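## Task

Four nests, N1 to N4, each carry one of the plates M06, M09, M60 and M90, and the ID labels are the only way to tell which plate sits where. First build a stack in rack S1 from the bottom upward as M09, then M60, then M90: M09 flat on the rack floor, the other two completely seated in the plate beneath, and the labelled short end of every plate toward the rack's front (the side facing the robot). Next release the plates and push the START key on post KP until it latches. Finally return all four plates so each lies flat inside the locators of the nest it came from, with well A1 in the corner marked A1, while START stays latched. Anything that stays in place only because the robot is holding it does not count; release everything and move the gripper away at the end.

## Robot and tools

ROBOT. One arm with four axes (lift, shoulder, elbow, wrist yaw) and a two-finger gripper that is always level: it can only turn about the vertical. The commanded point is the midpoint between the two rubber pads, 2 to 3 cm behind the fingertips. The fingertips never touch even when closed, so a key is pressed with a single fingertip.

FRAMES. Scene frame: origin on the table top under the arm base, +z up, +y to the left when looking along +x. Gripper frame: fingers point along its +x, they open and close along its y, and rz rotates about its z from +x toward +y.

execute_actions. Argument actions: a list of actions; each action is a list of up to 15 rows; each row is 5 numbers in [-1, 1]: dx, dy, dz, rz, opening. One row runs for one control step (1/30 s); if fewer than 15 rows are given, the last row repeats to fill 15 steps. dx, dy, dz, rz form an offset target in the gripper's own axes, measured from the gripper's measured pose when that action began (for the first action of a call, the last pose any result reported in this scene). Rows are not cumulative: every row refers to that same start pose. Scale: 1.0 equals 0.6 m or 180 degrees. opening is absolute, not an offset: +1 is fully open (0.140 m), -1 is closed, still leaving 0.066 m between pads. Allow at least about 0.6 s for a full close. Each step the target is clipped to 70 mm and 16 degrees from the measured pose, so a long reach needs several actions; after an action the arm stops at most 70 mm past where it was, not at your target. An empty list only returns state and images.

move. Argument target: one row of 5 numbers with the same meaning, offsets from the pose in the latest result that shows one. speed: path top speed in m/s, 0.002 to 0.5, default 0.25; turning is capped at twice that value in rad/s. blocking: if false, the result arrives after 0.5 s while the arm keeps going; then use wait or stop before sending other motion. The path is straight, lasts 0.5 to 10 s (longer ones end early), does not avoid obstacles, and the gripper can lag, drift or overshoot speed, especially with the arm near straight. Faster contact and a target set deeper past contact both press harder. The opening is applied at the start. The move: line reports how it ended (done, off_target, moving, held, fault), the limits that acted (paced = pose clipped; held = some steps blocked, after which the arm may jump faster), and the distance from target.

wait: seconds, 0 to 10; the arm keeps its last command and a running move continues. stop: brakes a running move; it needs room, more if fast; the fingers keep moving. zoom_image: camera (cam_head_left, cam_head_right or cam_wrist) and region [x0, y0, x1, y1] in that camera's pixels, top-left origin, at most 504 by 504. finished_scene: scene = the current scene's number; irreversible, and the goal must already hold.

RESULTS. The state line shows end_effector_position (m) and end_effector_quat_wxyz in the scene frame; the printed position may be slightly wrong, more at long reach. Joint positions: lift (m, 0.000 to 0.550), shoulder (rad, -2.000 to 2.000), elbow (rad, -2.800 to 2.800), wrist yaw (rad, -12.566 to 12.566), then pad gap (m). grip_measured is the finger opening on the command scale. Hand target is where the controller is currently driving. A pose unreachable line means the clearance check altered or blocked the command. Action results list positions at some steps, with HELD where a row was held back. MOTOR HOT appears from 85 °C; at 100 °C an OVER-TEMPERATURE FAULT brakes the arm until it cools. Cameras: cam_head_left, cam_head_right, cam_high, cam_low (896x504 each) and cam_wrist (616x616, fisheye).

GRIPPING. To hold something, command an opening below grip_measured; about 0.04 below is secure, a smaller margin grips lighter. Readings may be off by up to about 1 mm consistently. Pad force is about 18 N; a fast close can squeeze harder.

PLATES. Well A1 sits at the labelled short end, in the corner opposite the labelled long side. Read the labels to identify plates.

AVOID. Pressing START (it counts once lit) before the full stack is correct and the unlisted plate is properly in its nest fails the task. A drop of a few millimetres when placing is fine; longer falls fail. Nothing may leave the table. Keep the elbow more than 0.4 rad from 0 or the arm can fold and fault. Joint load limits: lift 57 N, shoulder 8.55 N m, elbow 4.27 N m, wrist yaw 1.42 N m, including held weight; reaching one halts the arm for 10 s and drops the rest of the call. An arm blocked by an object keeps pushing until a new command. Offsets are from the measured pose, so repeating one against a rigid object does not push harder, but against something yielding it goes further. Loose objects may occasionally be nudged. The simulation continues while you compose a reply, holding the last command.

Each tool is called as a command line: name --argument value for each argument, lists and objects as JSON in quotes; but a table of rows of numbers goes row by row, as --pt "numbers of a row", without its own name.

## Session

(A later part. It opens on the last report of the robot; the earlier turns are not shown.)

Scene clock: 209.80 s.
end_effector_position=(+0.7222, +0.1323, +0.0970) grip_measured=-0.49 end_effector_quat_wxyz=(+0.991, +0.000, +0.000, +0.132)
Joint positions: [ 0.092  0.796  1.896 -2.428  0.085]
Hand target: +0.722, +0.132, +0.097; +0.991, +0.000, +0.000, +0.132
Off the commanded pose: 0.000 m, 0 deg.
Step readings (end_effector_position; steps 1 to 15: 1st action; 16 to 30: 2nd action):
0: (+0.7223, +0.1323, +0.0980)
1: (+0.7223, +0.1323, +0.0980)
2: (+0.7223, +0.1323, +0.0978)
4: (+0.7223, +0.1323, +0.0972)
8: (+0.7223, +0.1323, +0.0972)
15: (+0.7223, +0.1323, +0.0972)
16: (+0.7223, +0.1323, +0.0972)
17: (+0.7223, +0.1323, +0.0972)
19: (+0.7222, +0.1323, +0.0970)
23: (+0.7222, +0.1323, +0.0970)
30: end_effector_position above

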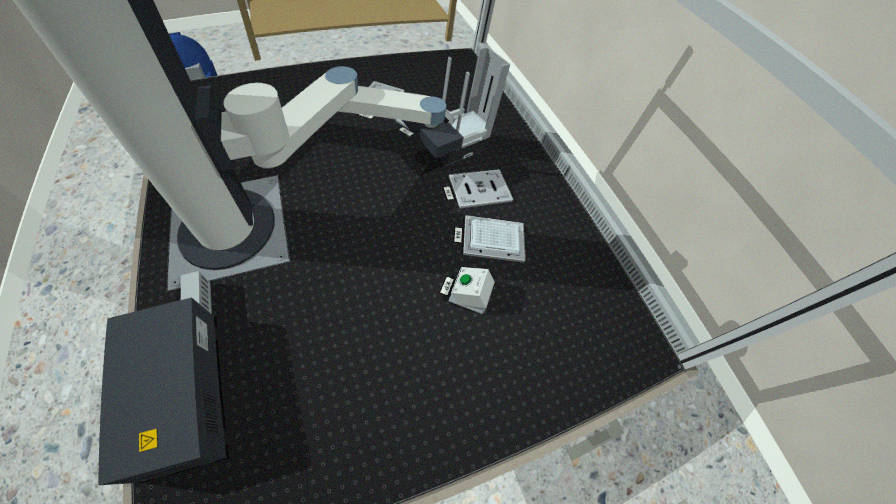

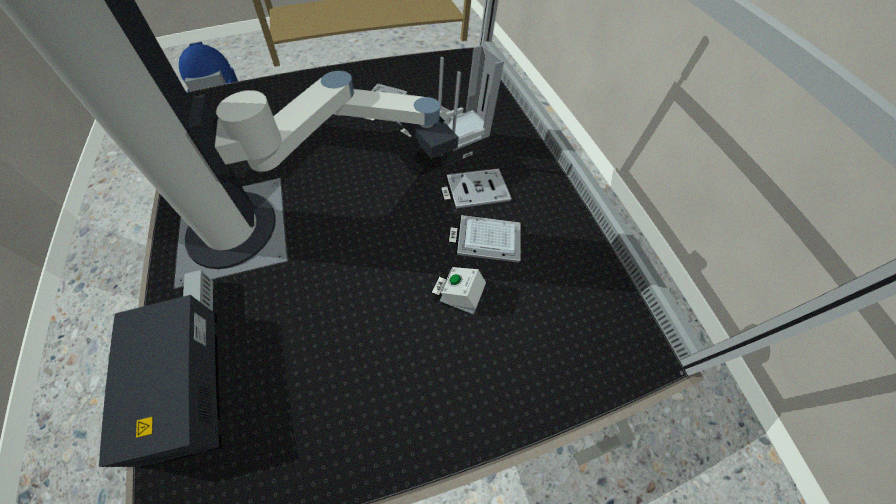

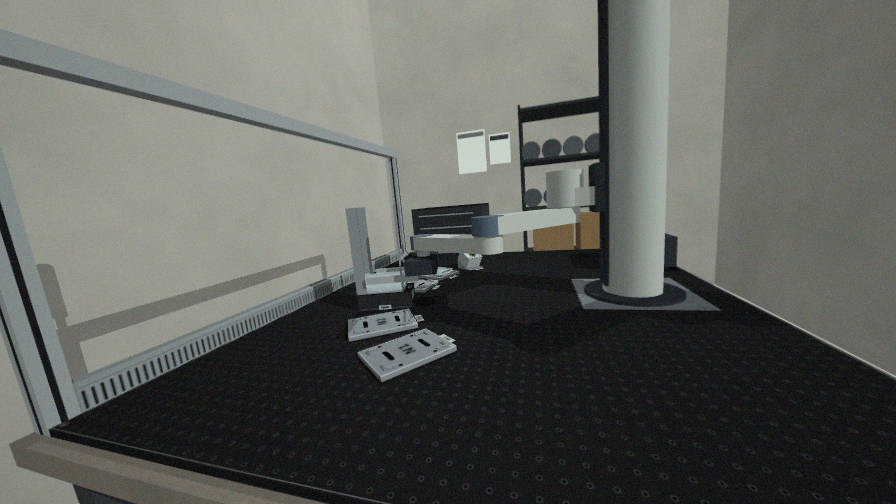

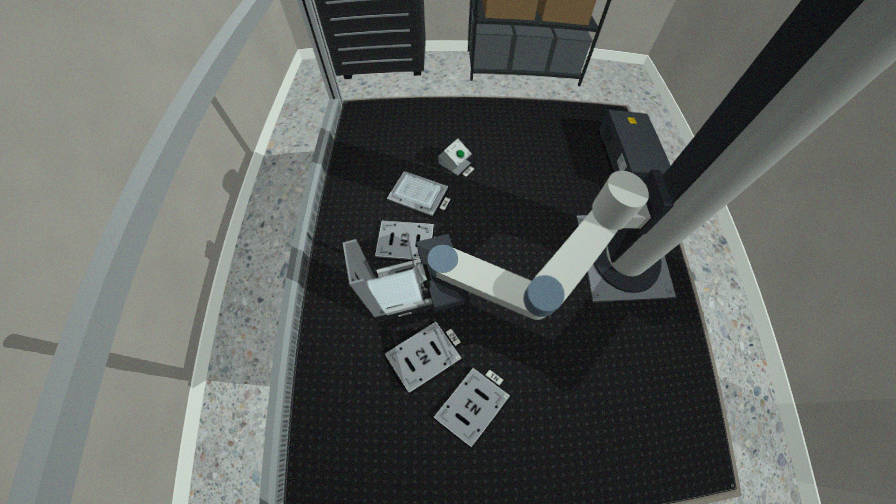

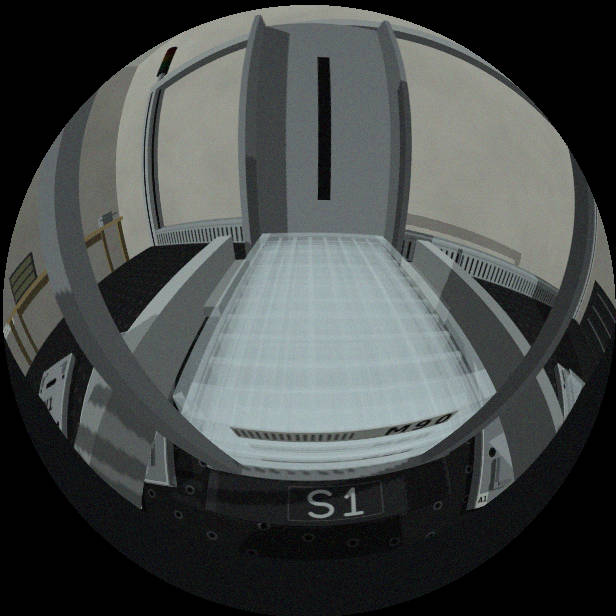

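execute_actions --actions '[[[0,0,0.0003,0,-0.515],[0,0,0.0003,0,-0.505],[0,0,0.0003,0,-0.50],[0,0,0.0003,0,-0.495],[0,0,0.0003,0,-0.49],[0,0,0.0003,0,-0.485],[0,0,0.0003,0,-0.48],[0,0,0.0003,0,-0.47],[0,0,0.0003,0,-0.46],[0,0,0.0003,0,-0.45],[0,0,0.0003,0,-0.43],[0,0,0.0003,0,-0.40],[0,0,0.0003,0,-0.36],[0,0,0.0003,0,-0.3]],[[0,0,0,0,-0.2],[0,0,0,0,-0.1],[0,0,0,0,0.0],[0,0,0,0,0.1],[0,0,0,0,0.2],[0,0,0,0,0.3]]]'

move --target '[-0.25, 0.0, 0.0, 0.0, 0.3]' --speed 0.15

zoom_image --camera "cam_wrist" --region '[230, 170, 410, 330]'

Scene clock: 211.57 s.
end_effector_position=(+0.7222, +0.1323, +0.0972) grip_measured=+0.30 end_effector_quat_wxyz=(+0.991, +0.000, +0.000, +0.132)
Joint positions: [ 0.092  0.796  1.896 -2.428  0.114]
Hand target: +0.722, +0.132, +0.097; +0.991, +0.000, +0.000, +0.132
Off the commanded pose: 0.000 m, 0 deg.
Step readings (end_effector_position; steps 1 to 15: 1st action; 16 to 30: 2nd action):
0: (+0.7222, +0.1323, +0.0970)
1: (+0.7222, +0.1323, +0.0970)
2: (+0.7222, +0.1323, +0.0973)
4: (+0.7222, +0.1323, +0.0974)
8: (+0.7222, +0.1323, +0.0972)
15: (+0.7222, +0.1323, +0.0972)
16: (+0.7222, +0.1323, +0.0972)
17: (+0.7222, +0.1323, +0.0972)
19: (+0.7222, +0.1323, +0.0972)
23: (+0.7222, +0.1323, +0.0972)
30: end_effector_position above

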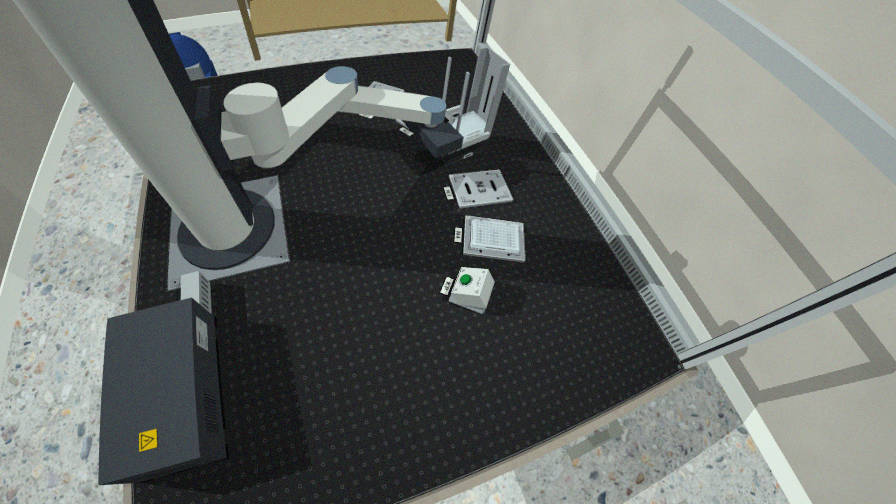

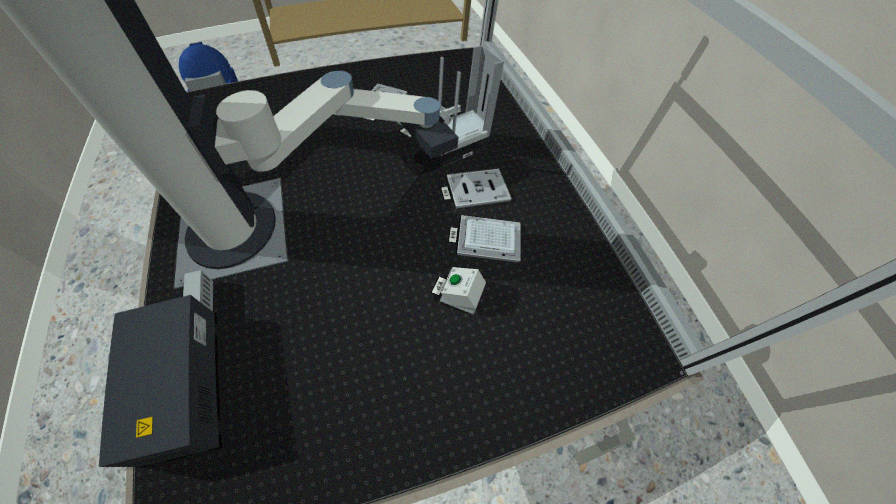

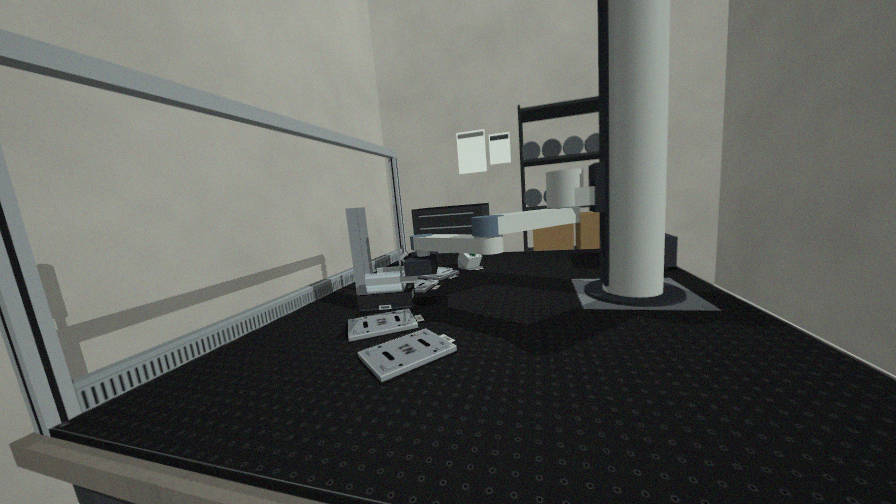

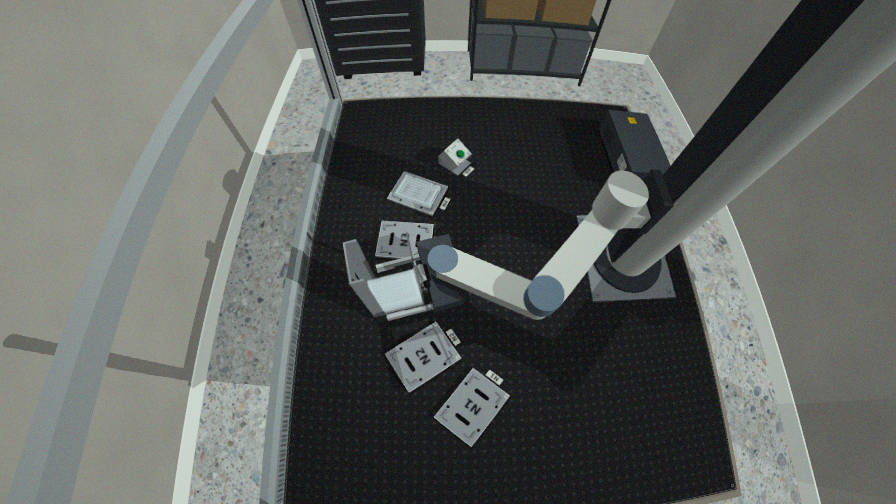

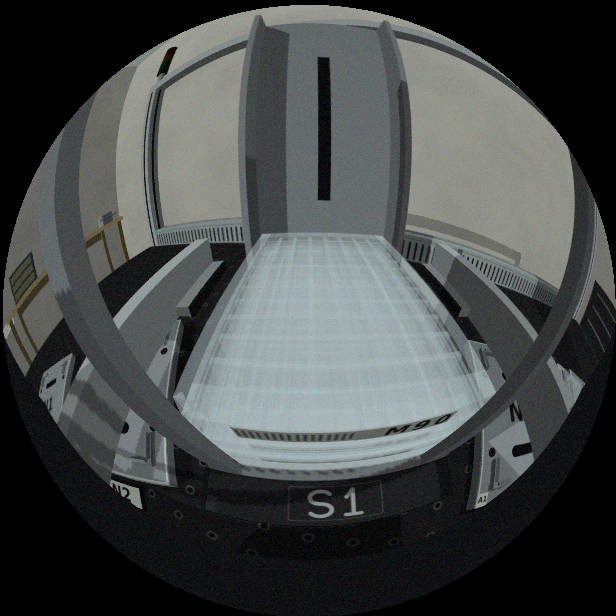

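Scene clock: 212.90 s.
end_effector_position=(+0.5774, +0.0930, +0.0972) grip_measured=+0.30 end_effector_quat_wxyz=(+0.991, +0.000, +0.000, +0.131)
Joint positions: [ 0.092  1.106  1.096 -1.938  0.114]
Hand target: +0.577, +0.093, +0.097; +0.991, +0.000, +0.000, +0.132
Off the commanded pose: 0.000 m, 0 deg.
move: done

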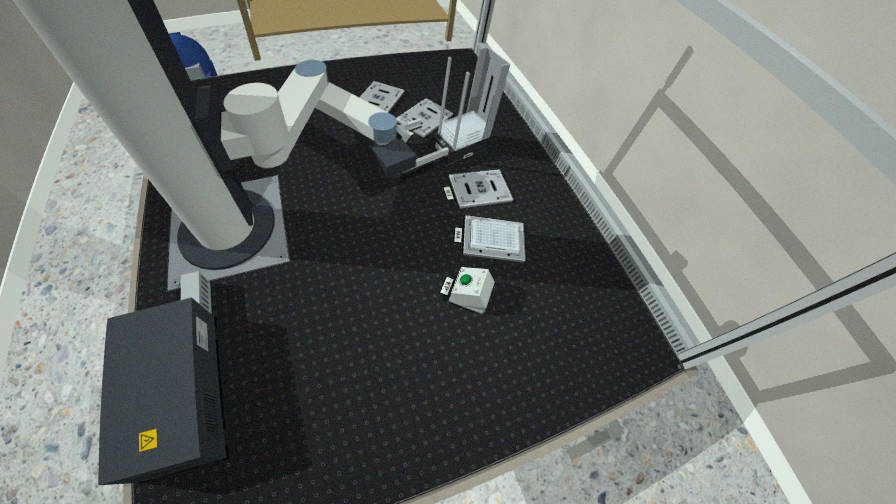

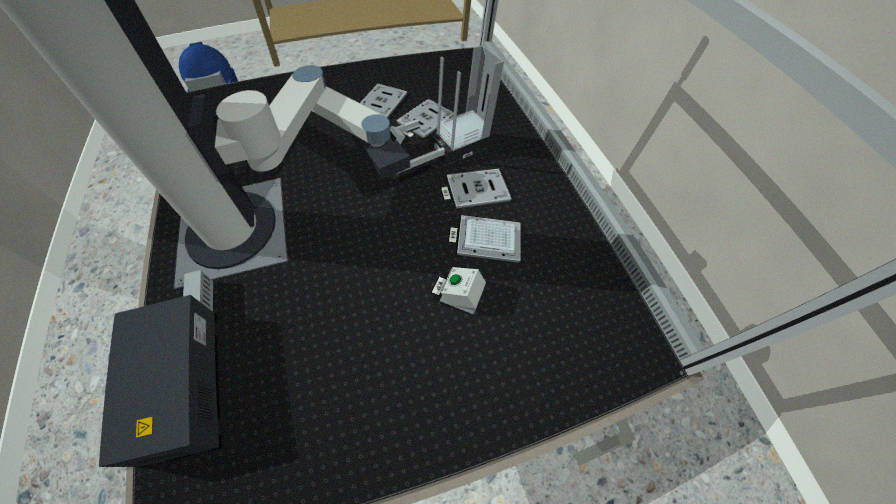

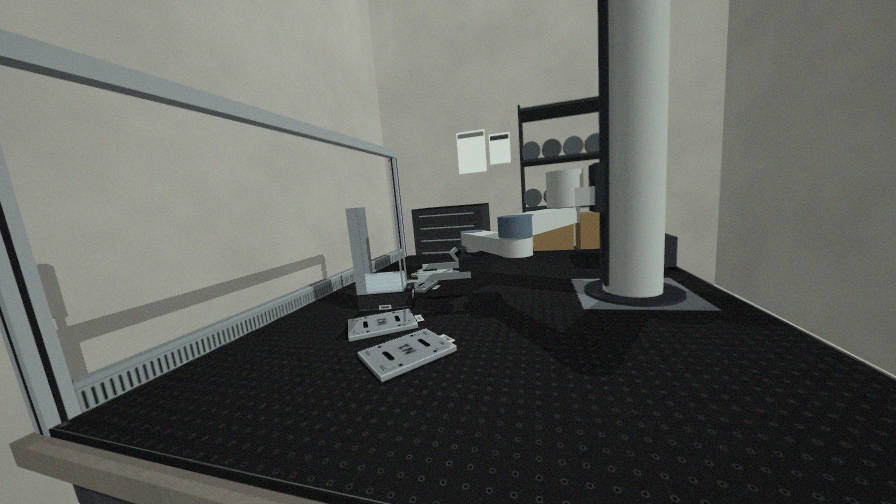

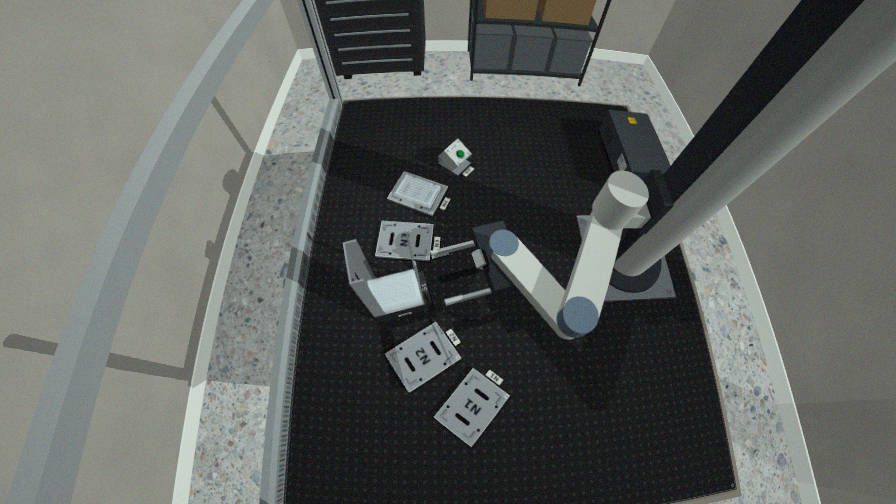

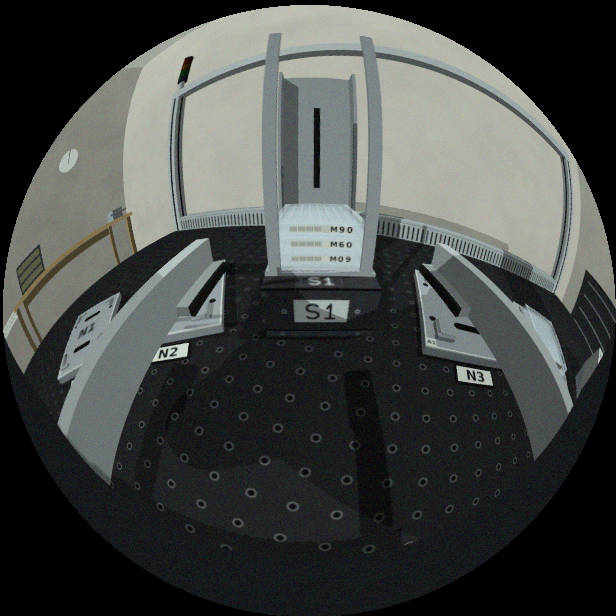

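Region (230, 170, 410, 330) of cam_wrist's 616x616 image, scaled by 2.800, with more detail than that image has.

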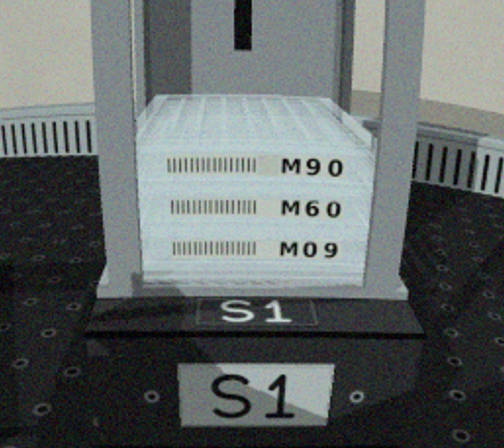

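zoom_image --camera "cam_high" --region '[330, 230, 480, 330]'

zoom_image --camera "cam_low" --region '[360, 120, 500, 230]'

Region (330, 230, 480, 330) of cam_high's 896x504 image, scaled by 3.360, with more detail than that image has.

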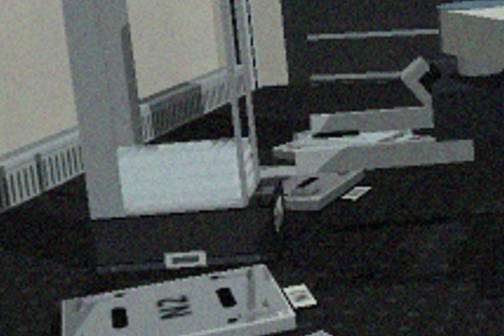

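Region (360, 120, 500, 230) of cam_low's 896x504 image, scaled by 3.600, with more detail than that image has; it fills the top 396 rows of this view, and the rest is white.

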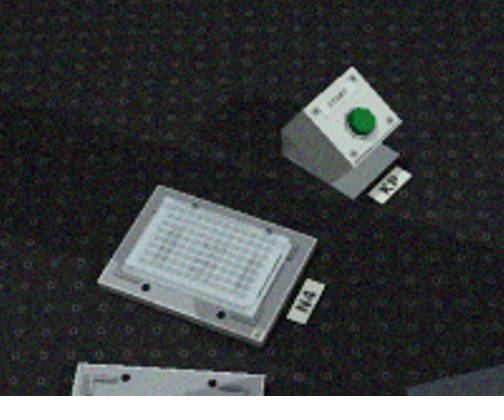

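move --target '[-0.358, -0.5127, 0.0, -0.278, 0.3]' --speed 0.3

Scene clock: 216.43 s.
end_effector_position=(+0.4502, -0.2600, +0.0972) grip_measured=+0.30 end_effector_quat_wxyz=(+0.954, +0.000, +0.000, -0.300)
Joint positions: [ 0.092  0.104  0.953 -1.667  0.114]
Hand target: +0.450, -0.260, +0.097; +0.954, +0.000, +0.000, -0.300
Off the commanded pose: 0.000 m, 0 deg.
move: done

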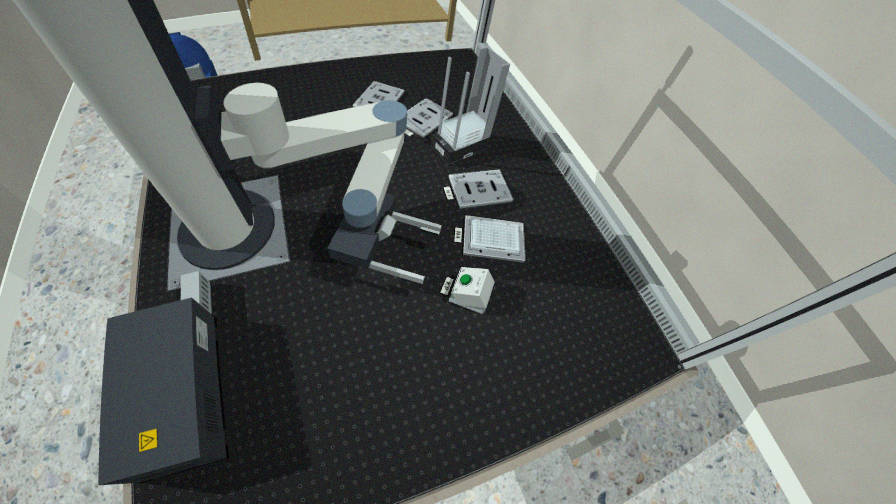

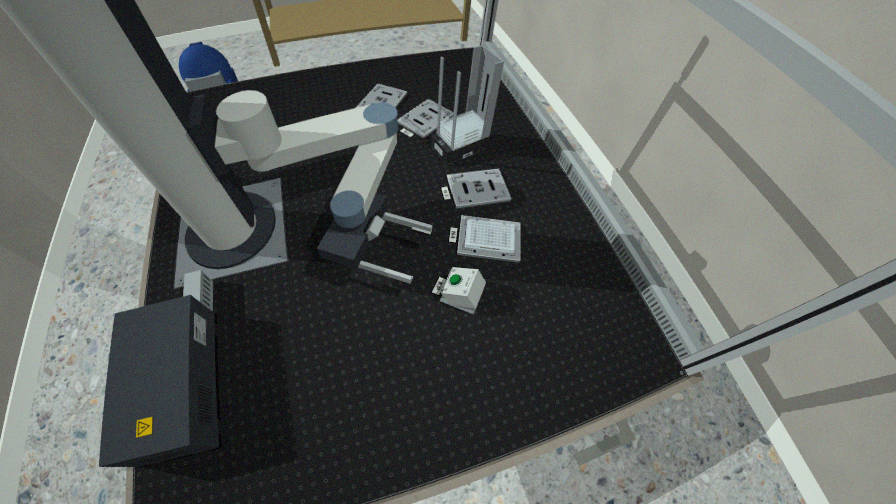

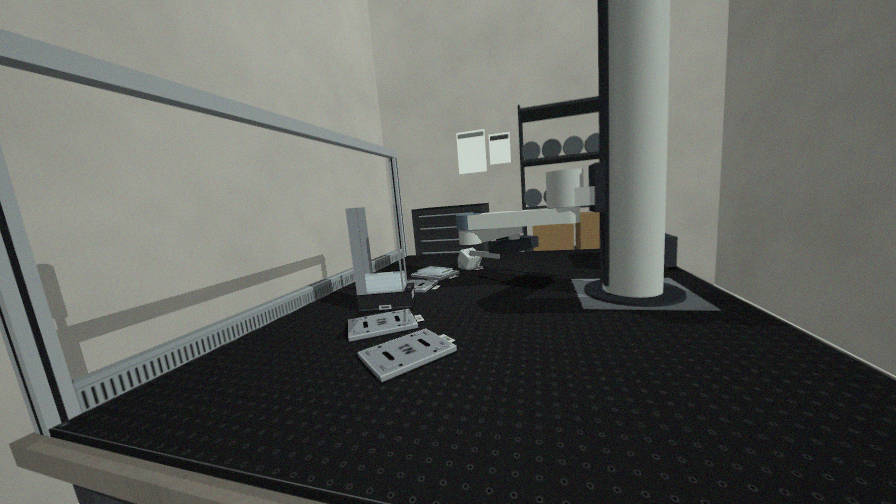

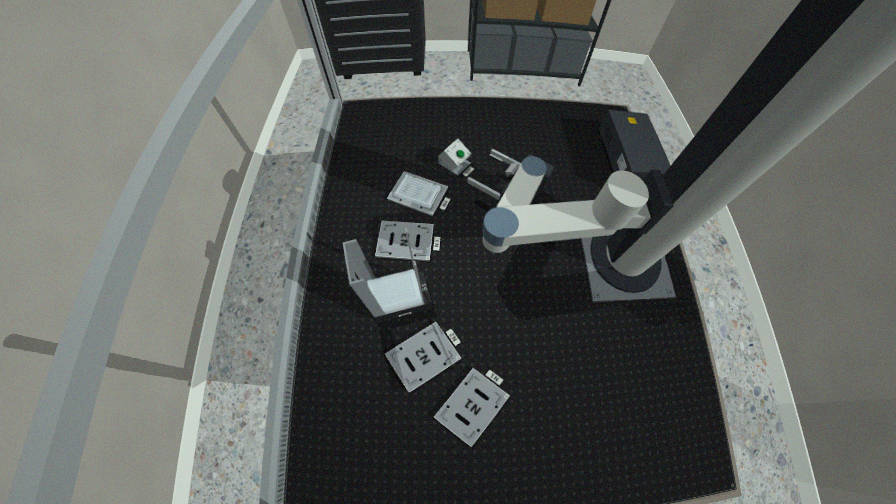

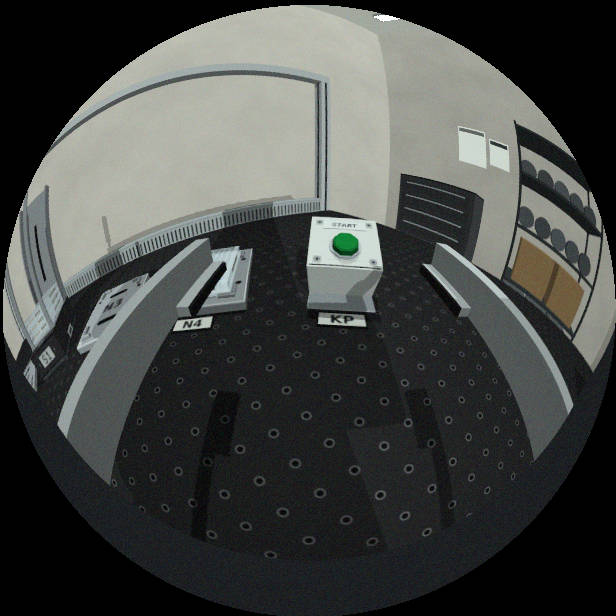

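zoom_image --camera "cam_wrist" --region '[270, 190, 430, 340]'

zoom_image --camera "cam_head_left" --region '[400, 200, 560, 330]'

Region (270, 190, 430, 340) of cam_wrist's 616x616 image, scaled by 3.150, with more detail than that image has; it fills the top 472 rows of this view, and the rest is white.

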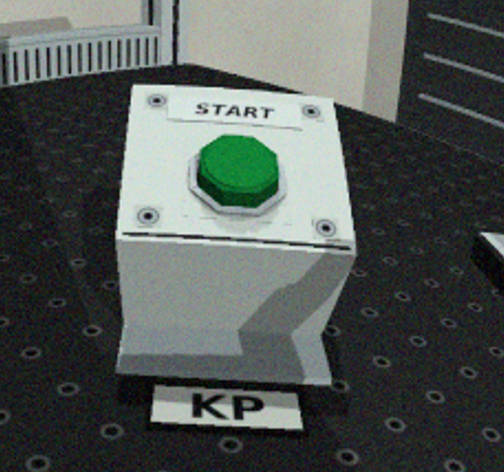

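Region (400, 200, 560, 330) of cam_head_left's 896x504 image, scaled by 3.150, with more detail than that image has; it fills the top 410 rows of this view, and the rest is white.

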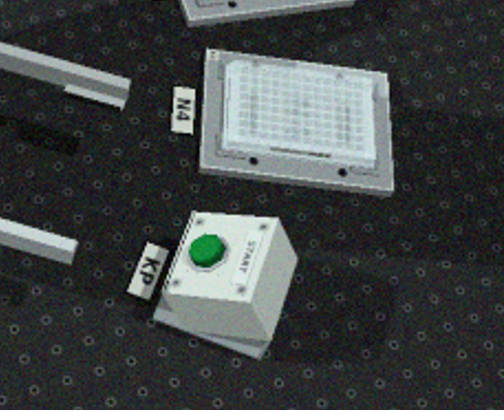

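move --target '[0.104, -0.0858, 0.03, -0.0728, -1.0]' --speed 0.15

Scene clock: 222.53 s.
end_effector_position=(+0.4720, -0.3379, +0.1152) grip_measured=-1.00 end_effector_quat_wxyz=(+0.913, +0.000, +0.000, -0.407)
Joint positions: [ 0.11  -0.023  1.269 -2.084  0.066]
Hand target: +0.472, -0.338, +0.115; +0.913, +0.000, +0.000, -0.407
Off the commanded pose: 0.000 m, 0 deg.
move: done

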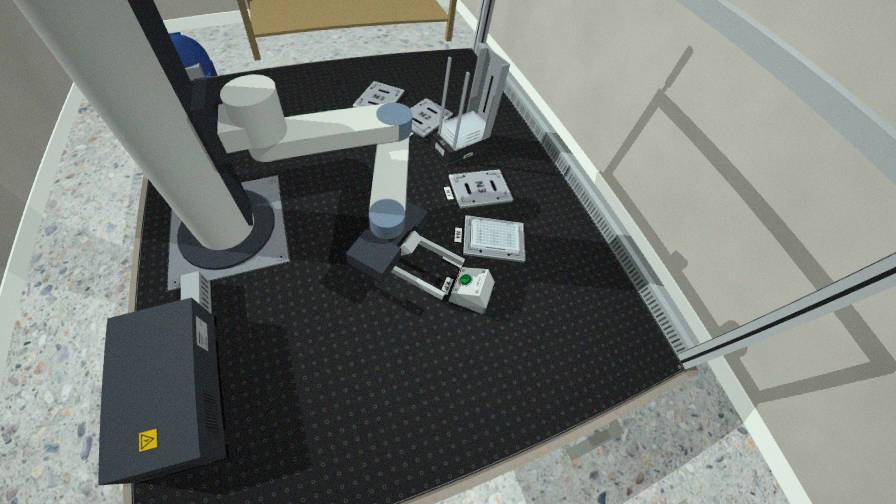

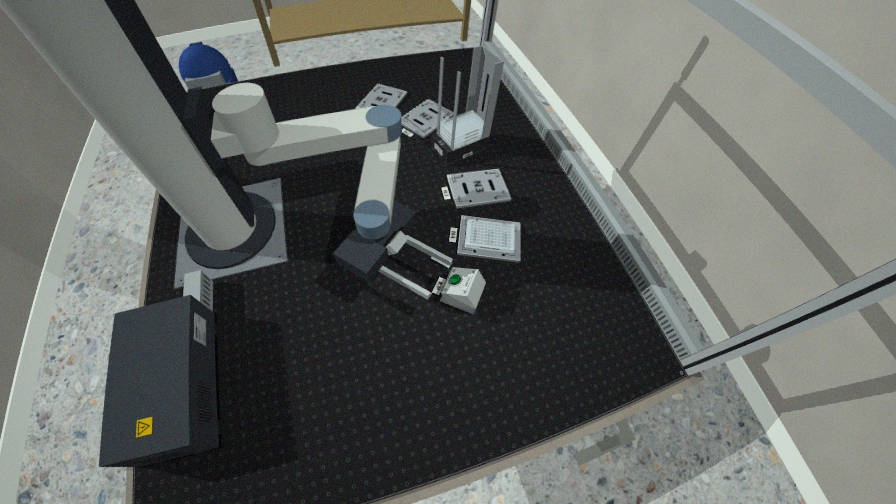

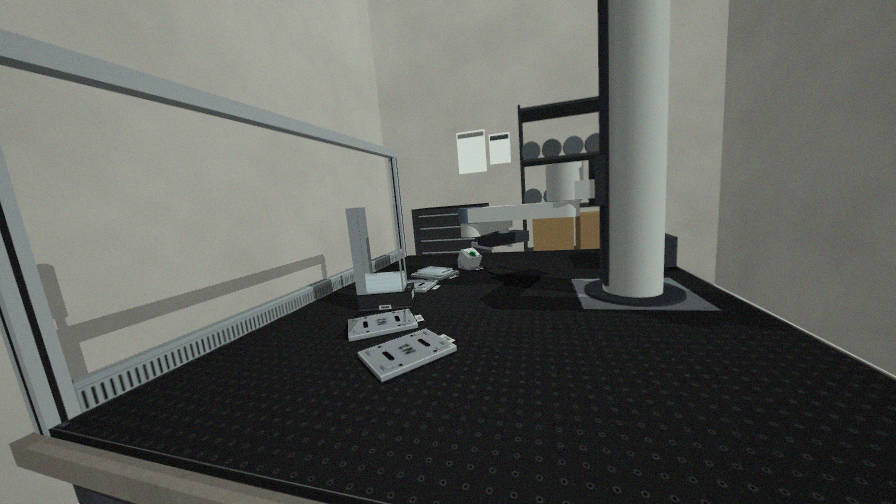

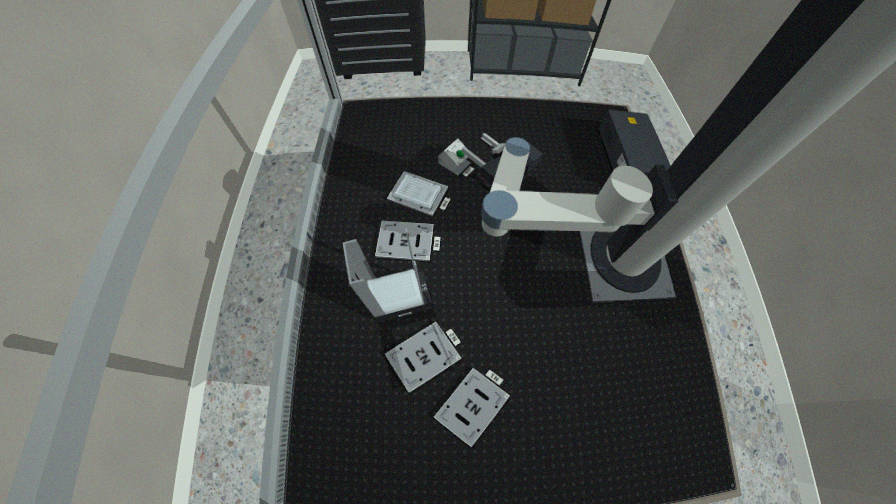

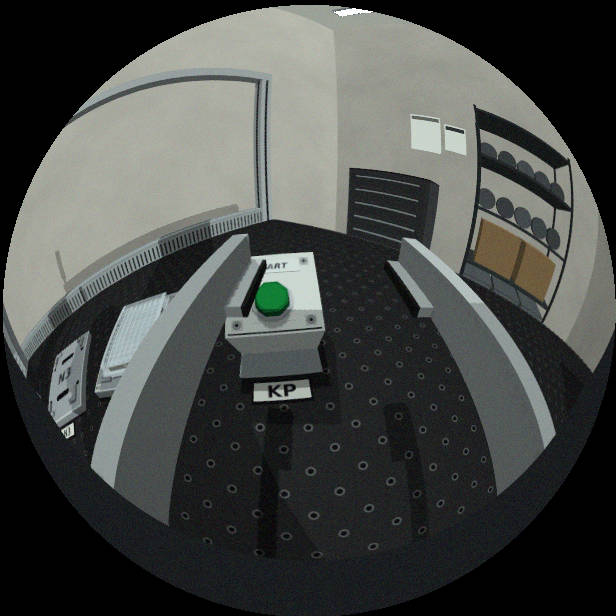

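move --target '[0.036, 0.0, -0.02, 0.0, -1.0]' --speed 0.05

zoom_image --camera "cam_wrist" --region '[180, 200, 380, 400]'

zoom_image --camera "cam_head_left" --region '[410, 230, 520, 320]'

Scene clock: 226.23 s.
end_effector_position=(+0.4865, -0.3539, +0.1032) grip_measured=-1.00 end_effector_quat_wxyz=(+0.914, +0.000, +0.000, -0.407)
Joint positions: [ 0.098 -0.064  1.375 -2.149  0.066]
Hand target: +0.486, -0.354, +0.103; +0.913, +0.000, +0.000, -0.407
Off the commanded pose: 0.000 m, 0 deg.
move: done

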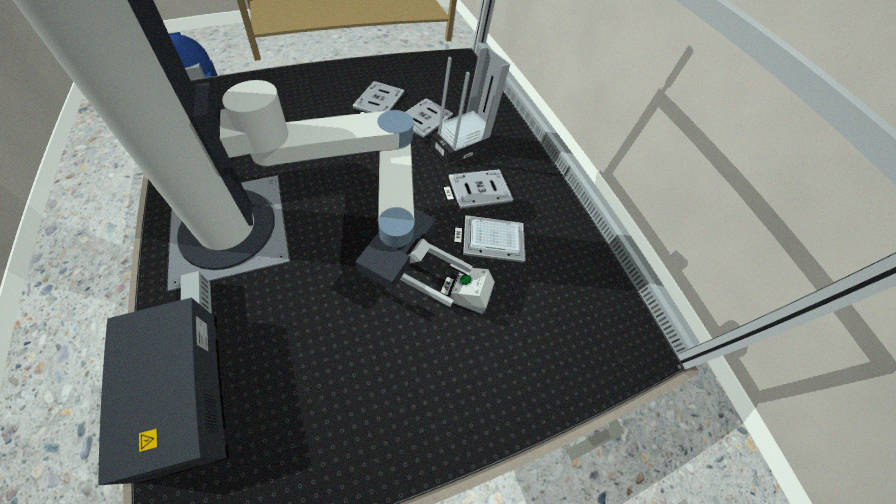

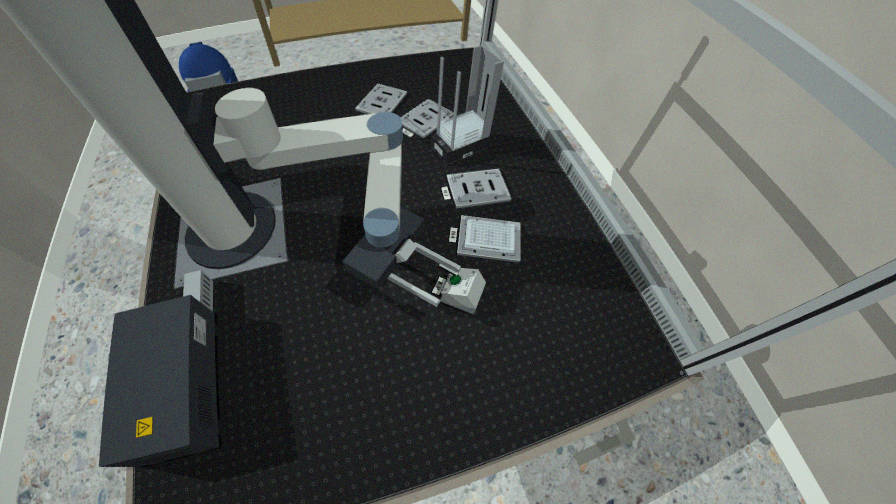

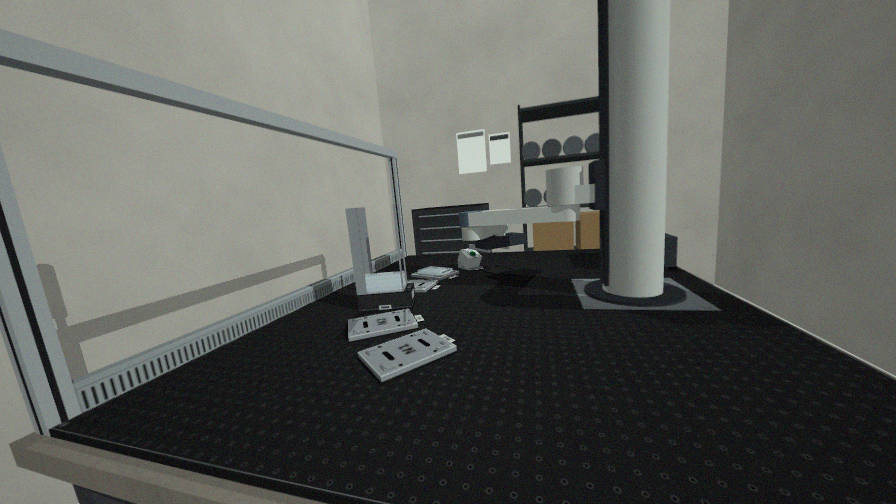

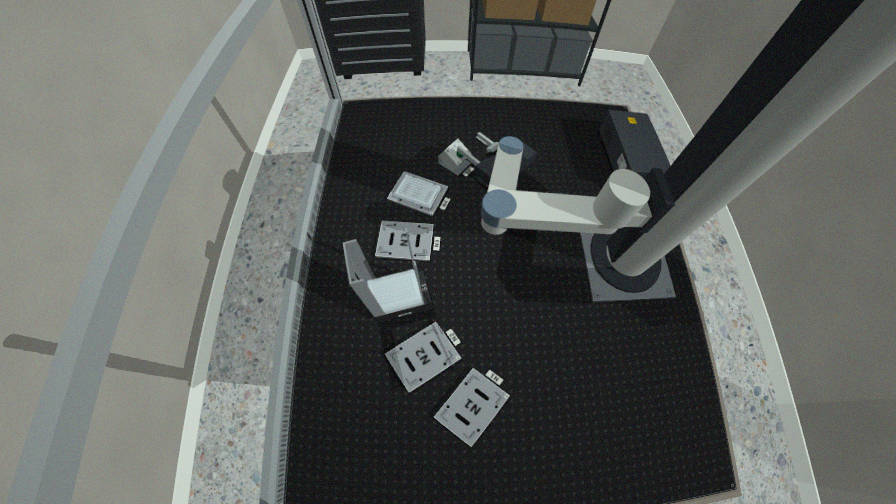

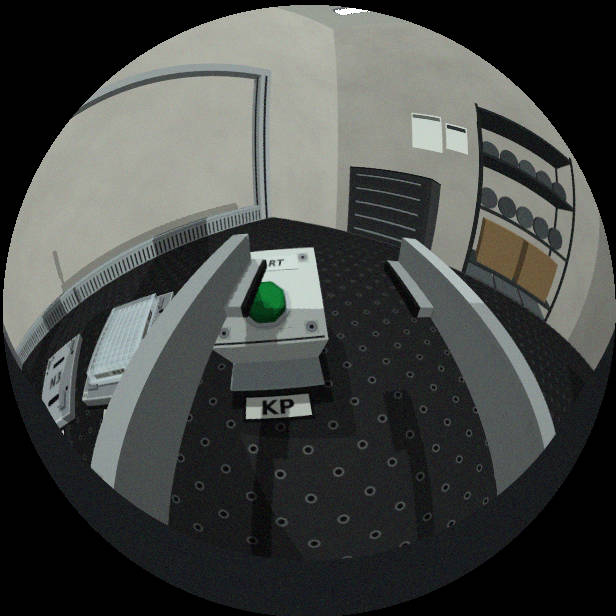

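Region (180, 200, 380, 400) of cam_wrist's 616x616 image, scaled by 2.520, with more detail than that image has.

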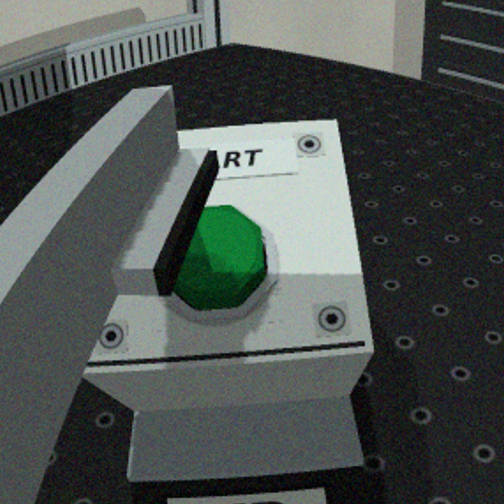

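Region (410, 230, 520, 320) of cam_head_left's 896x504 image, scaled by 4.582, with more detail than that image has; it fills the top 412 rows of this view, and the rest is white.

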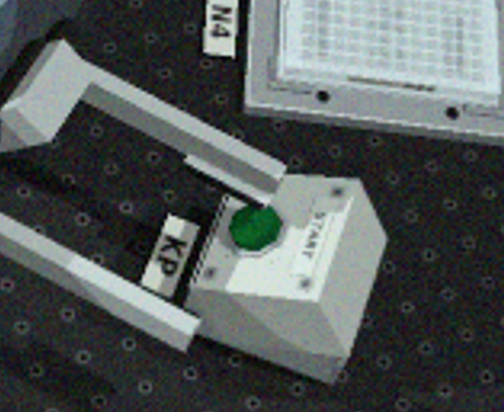

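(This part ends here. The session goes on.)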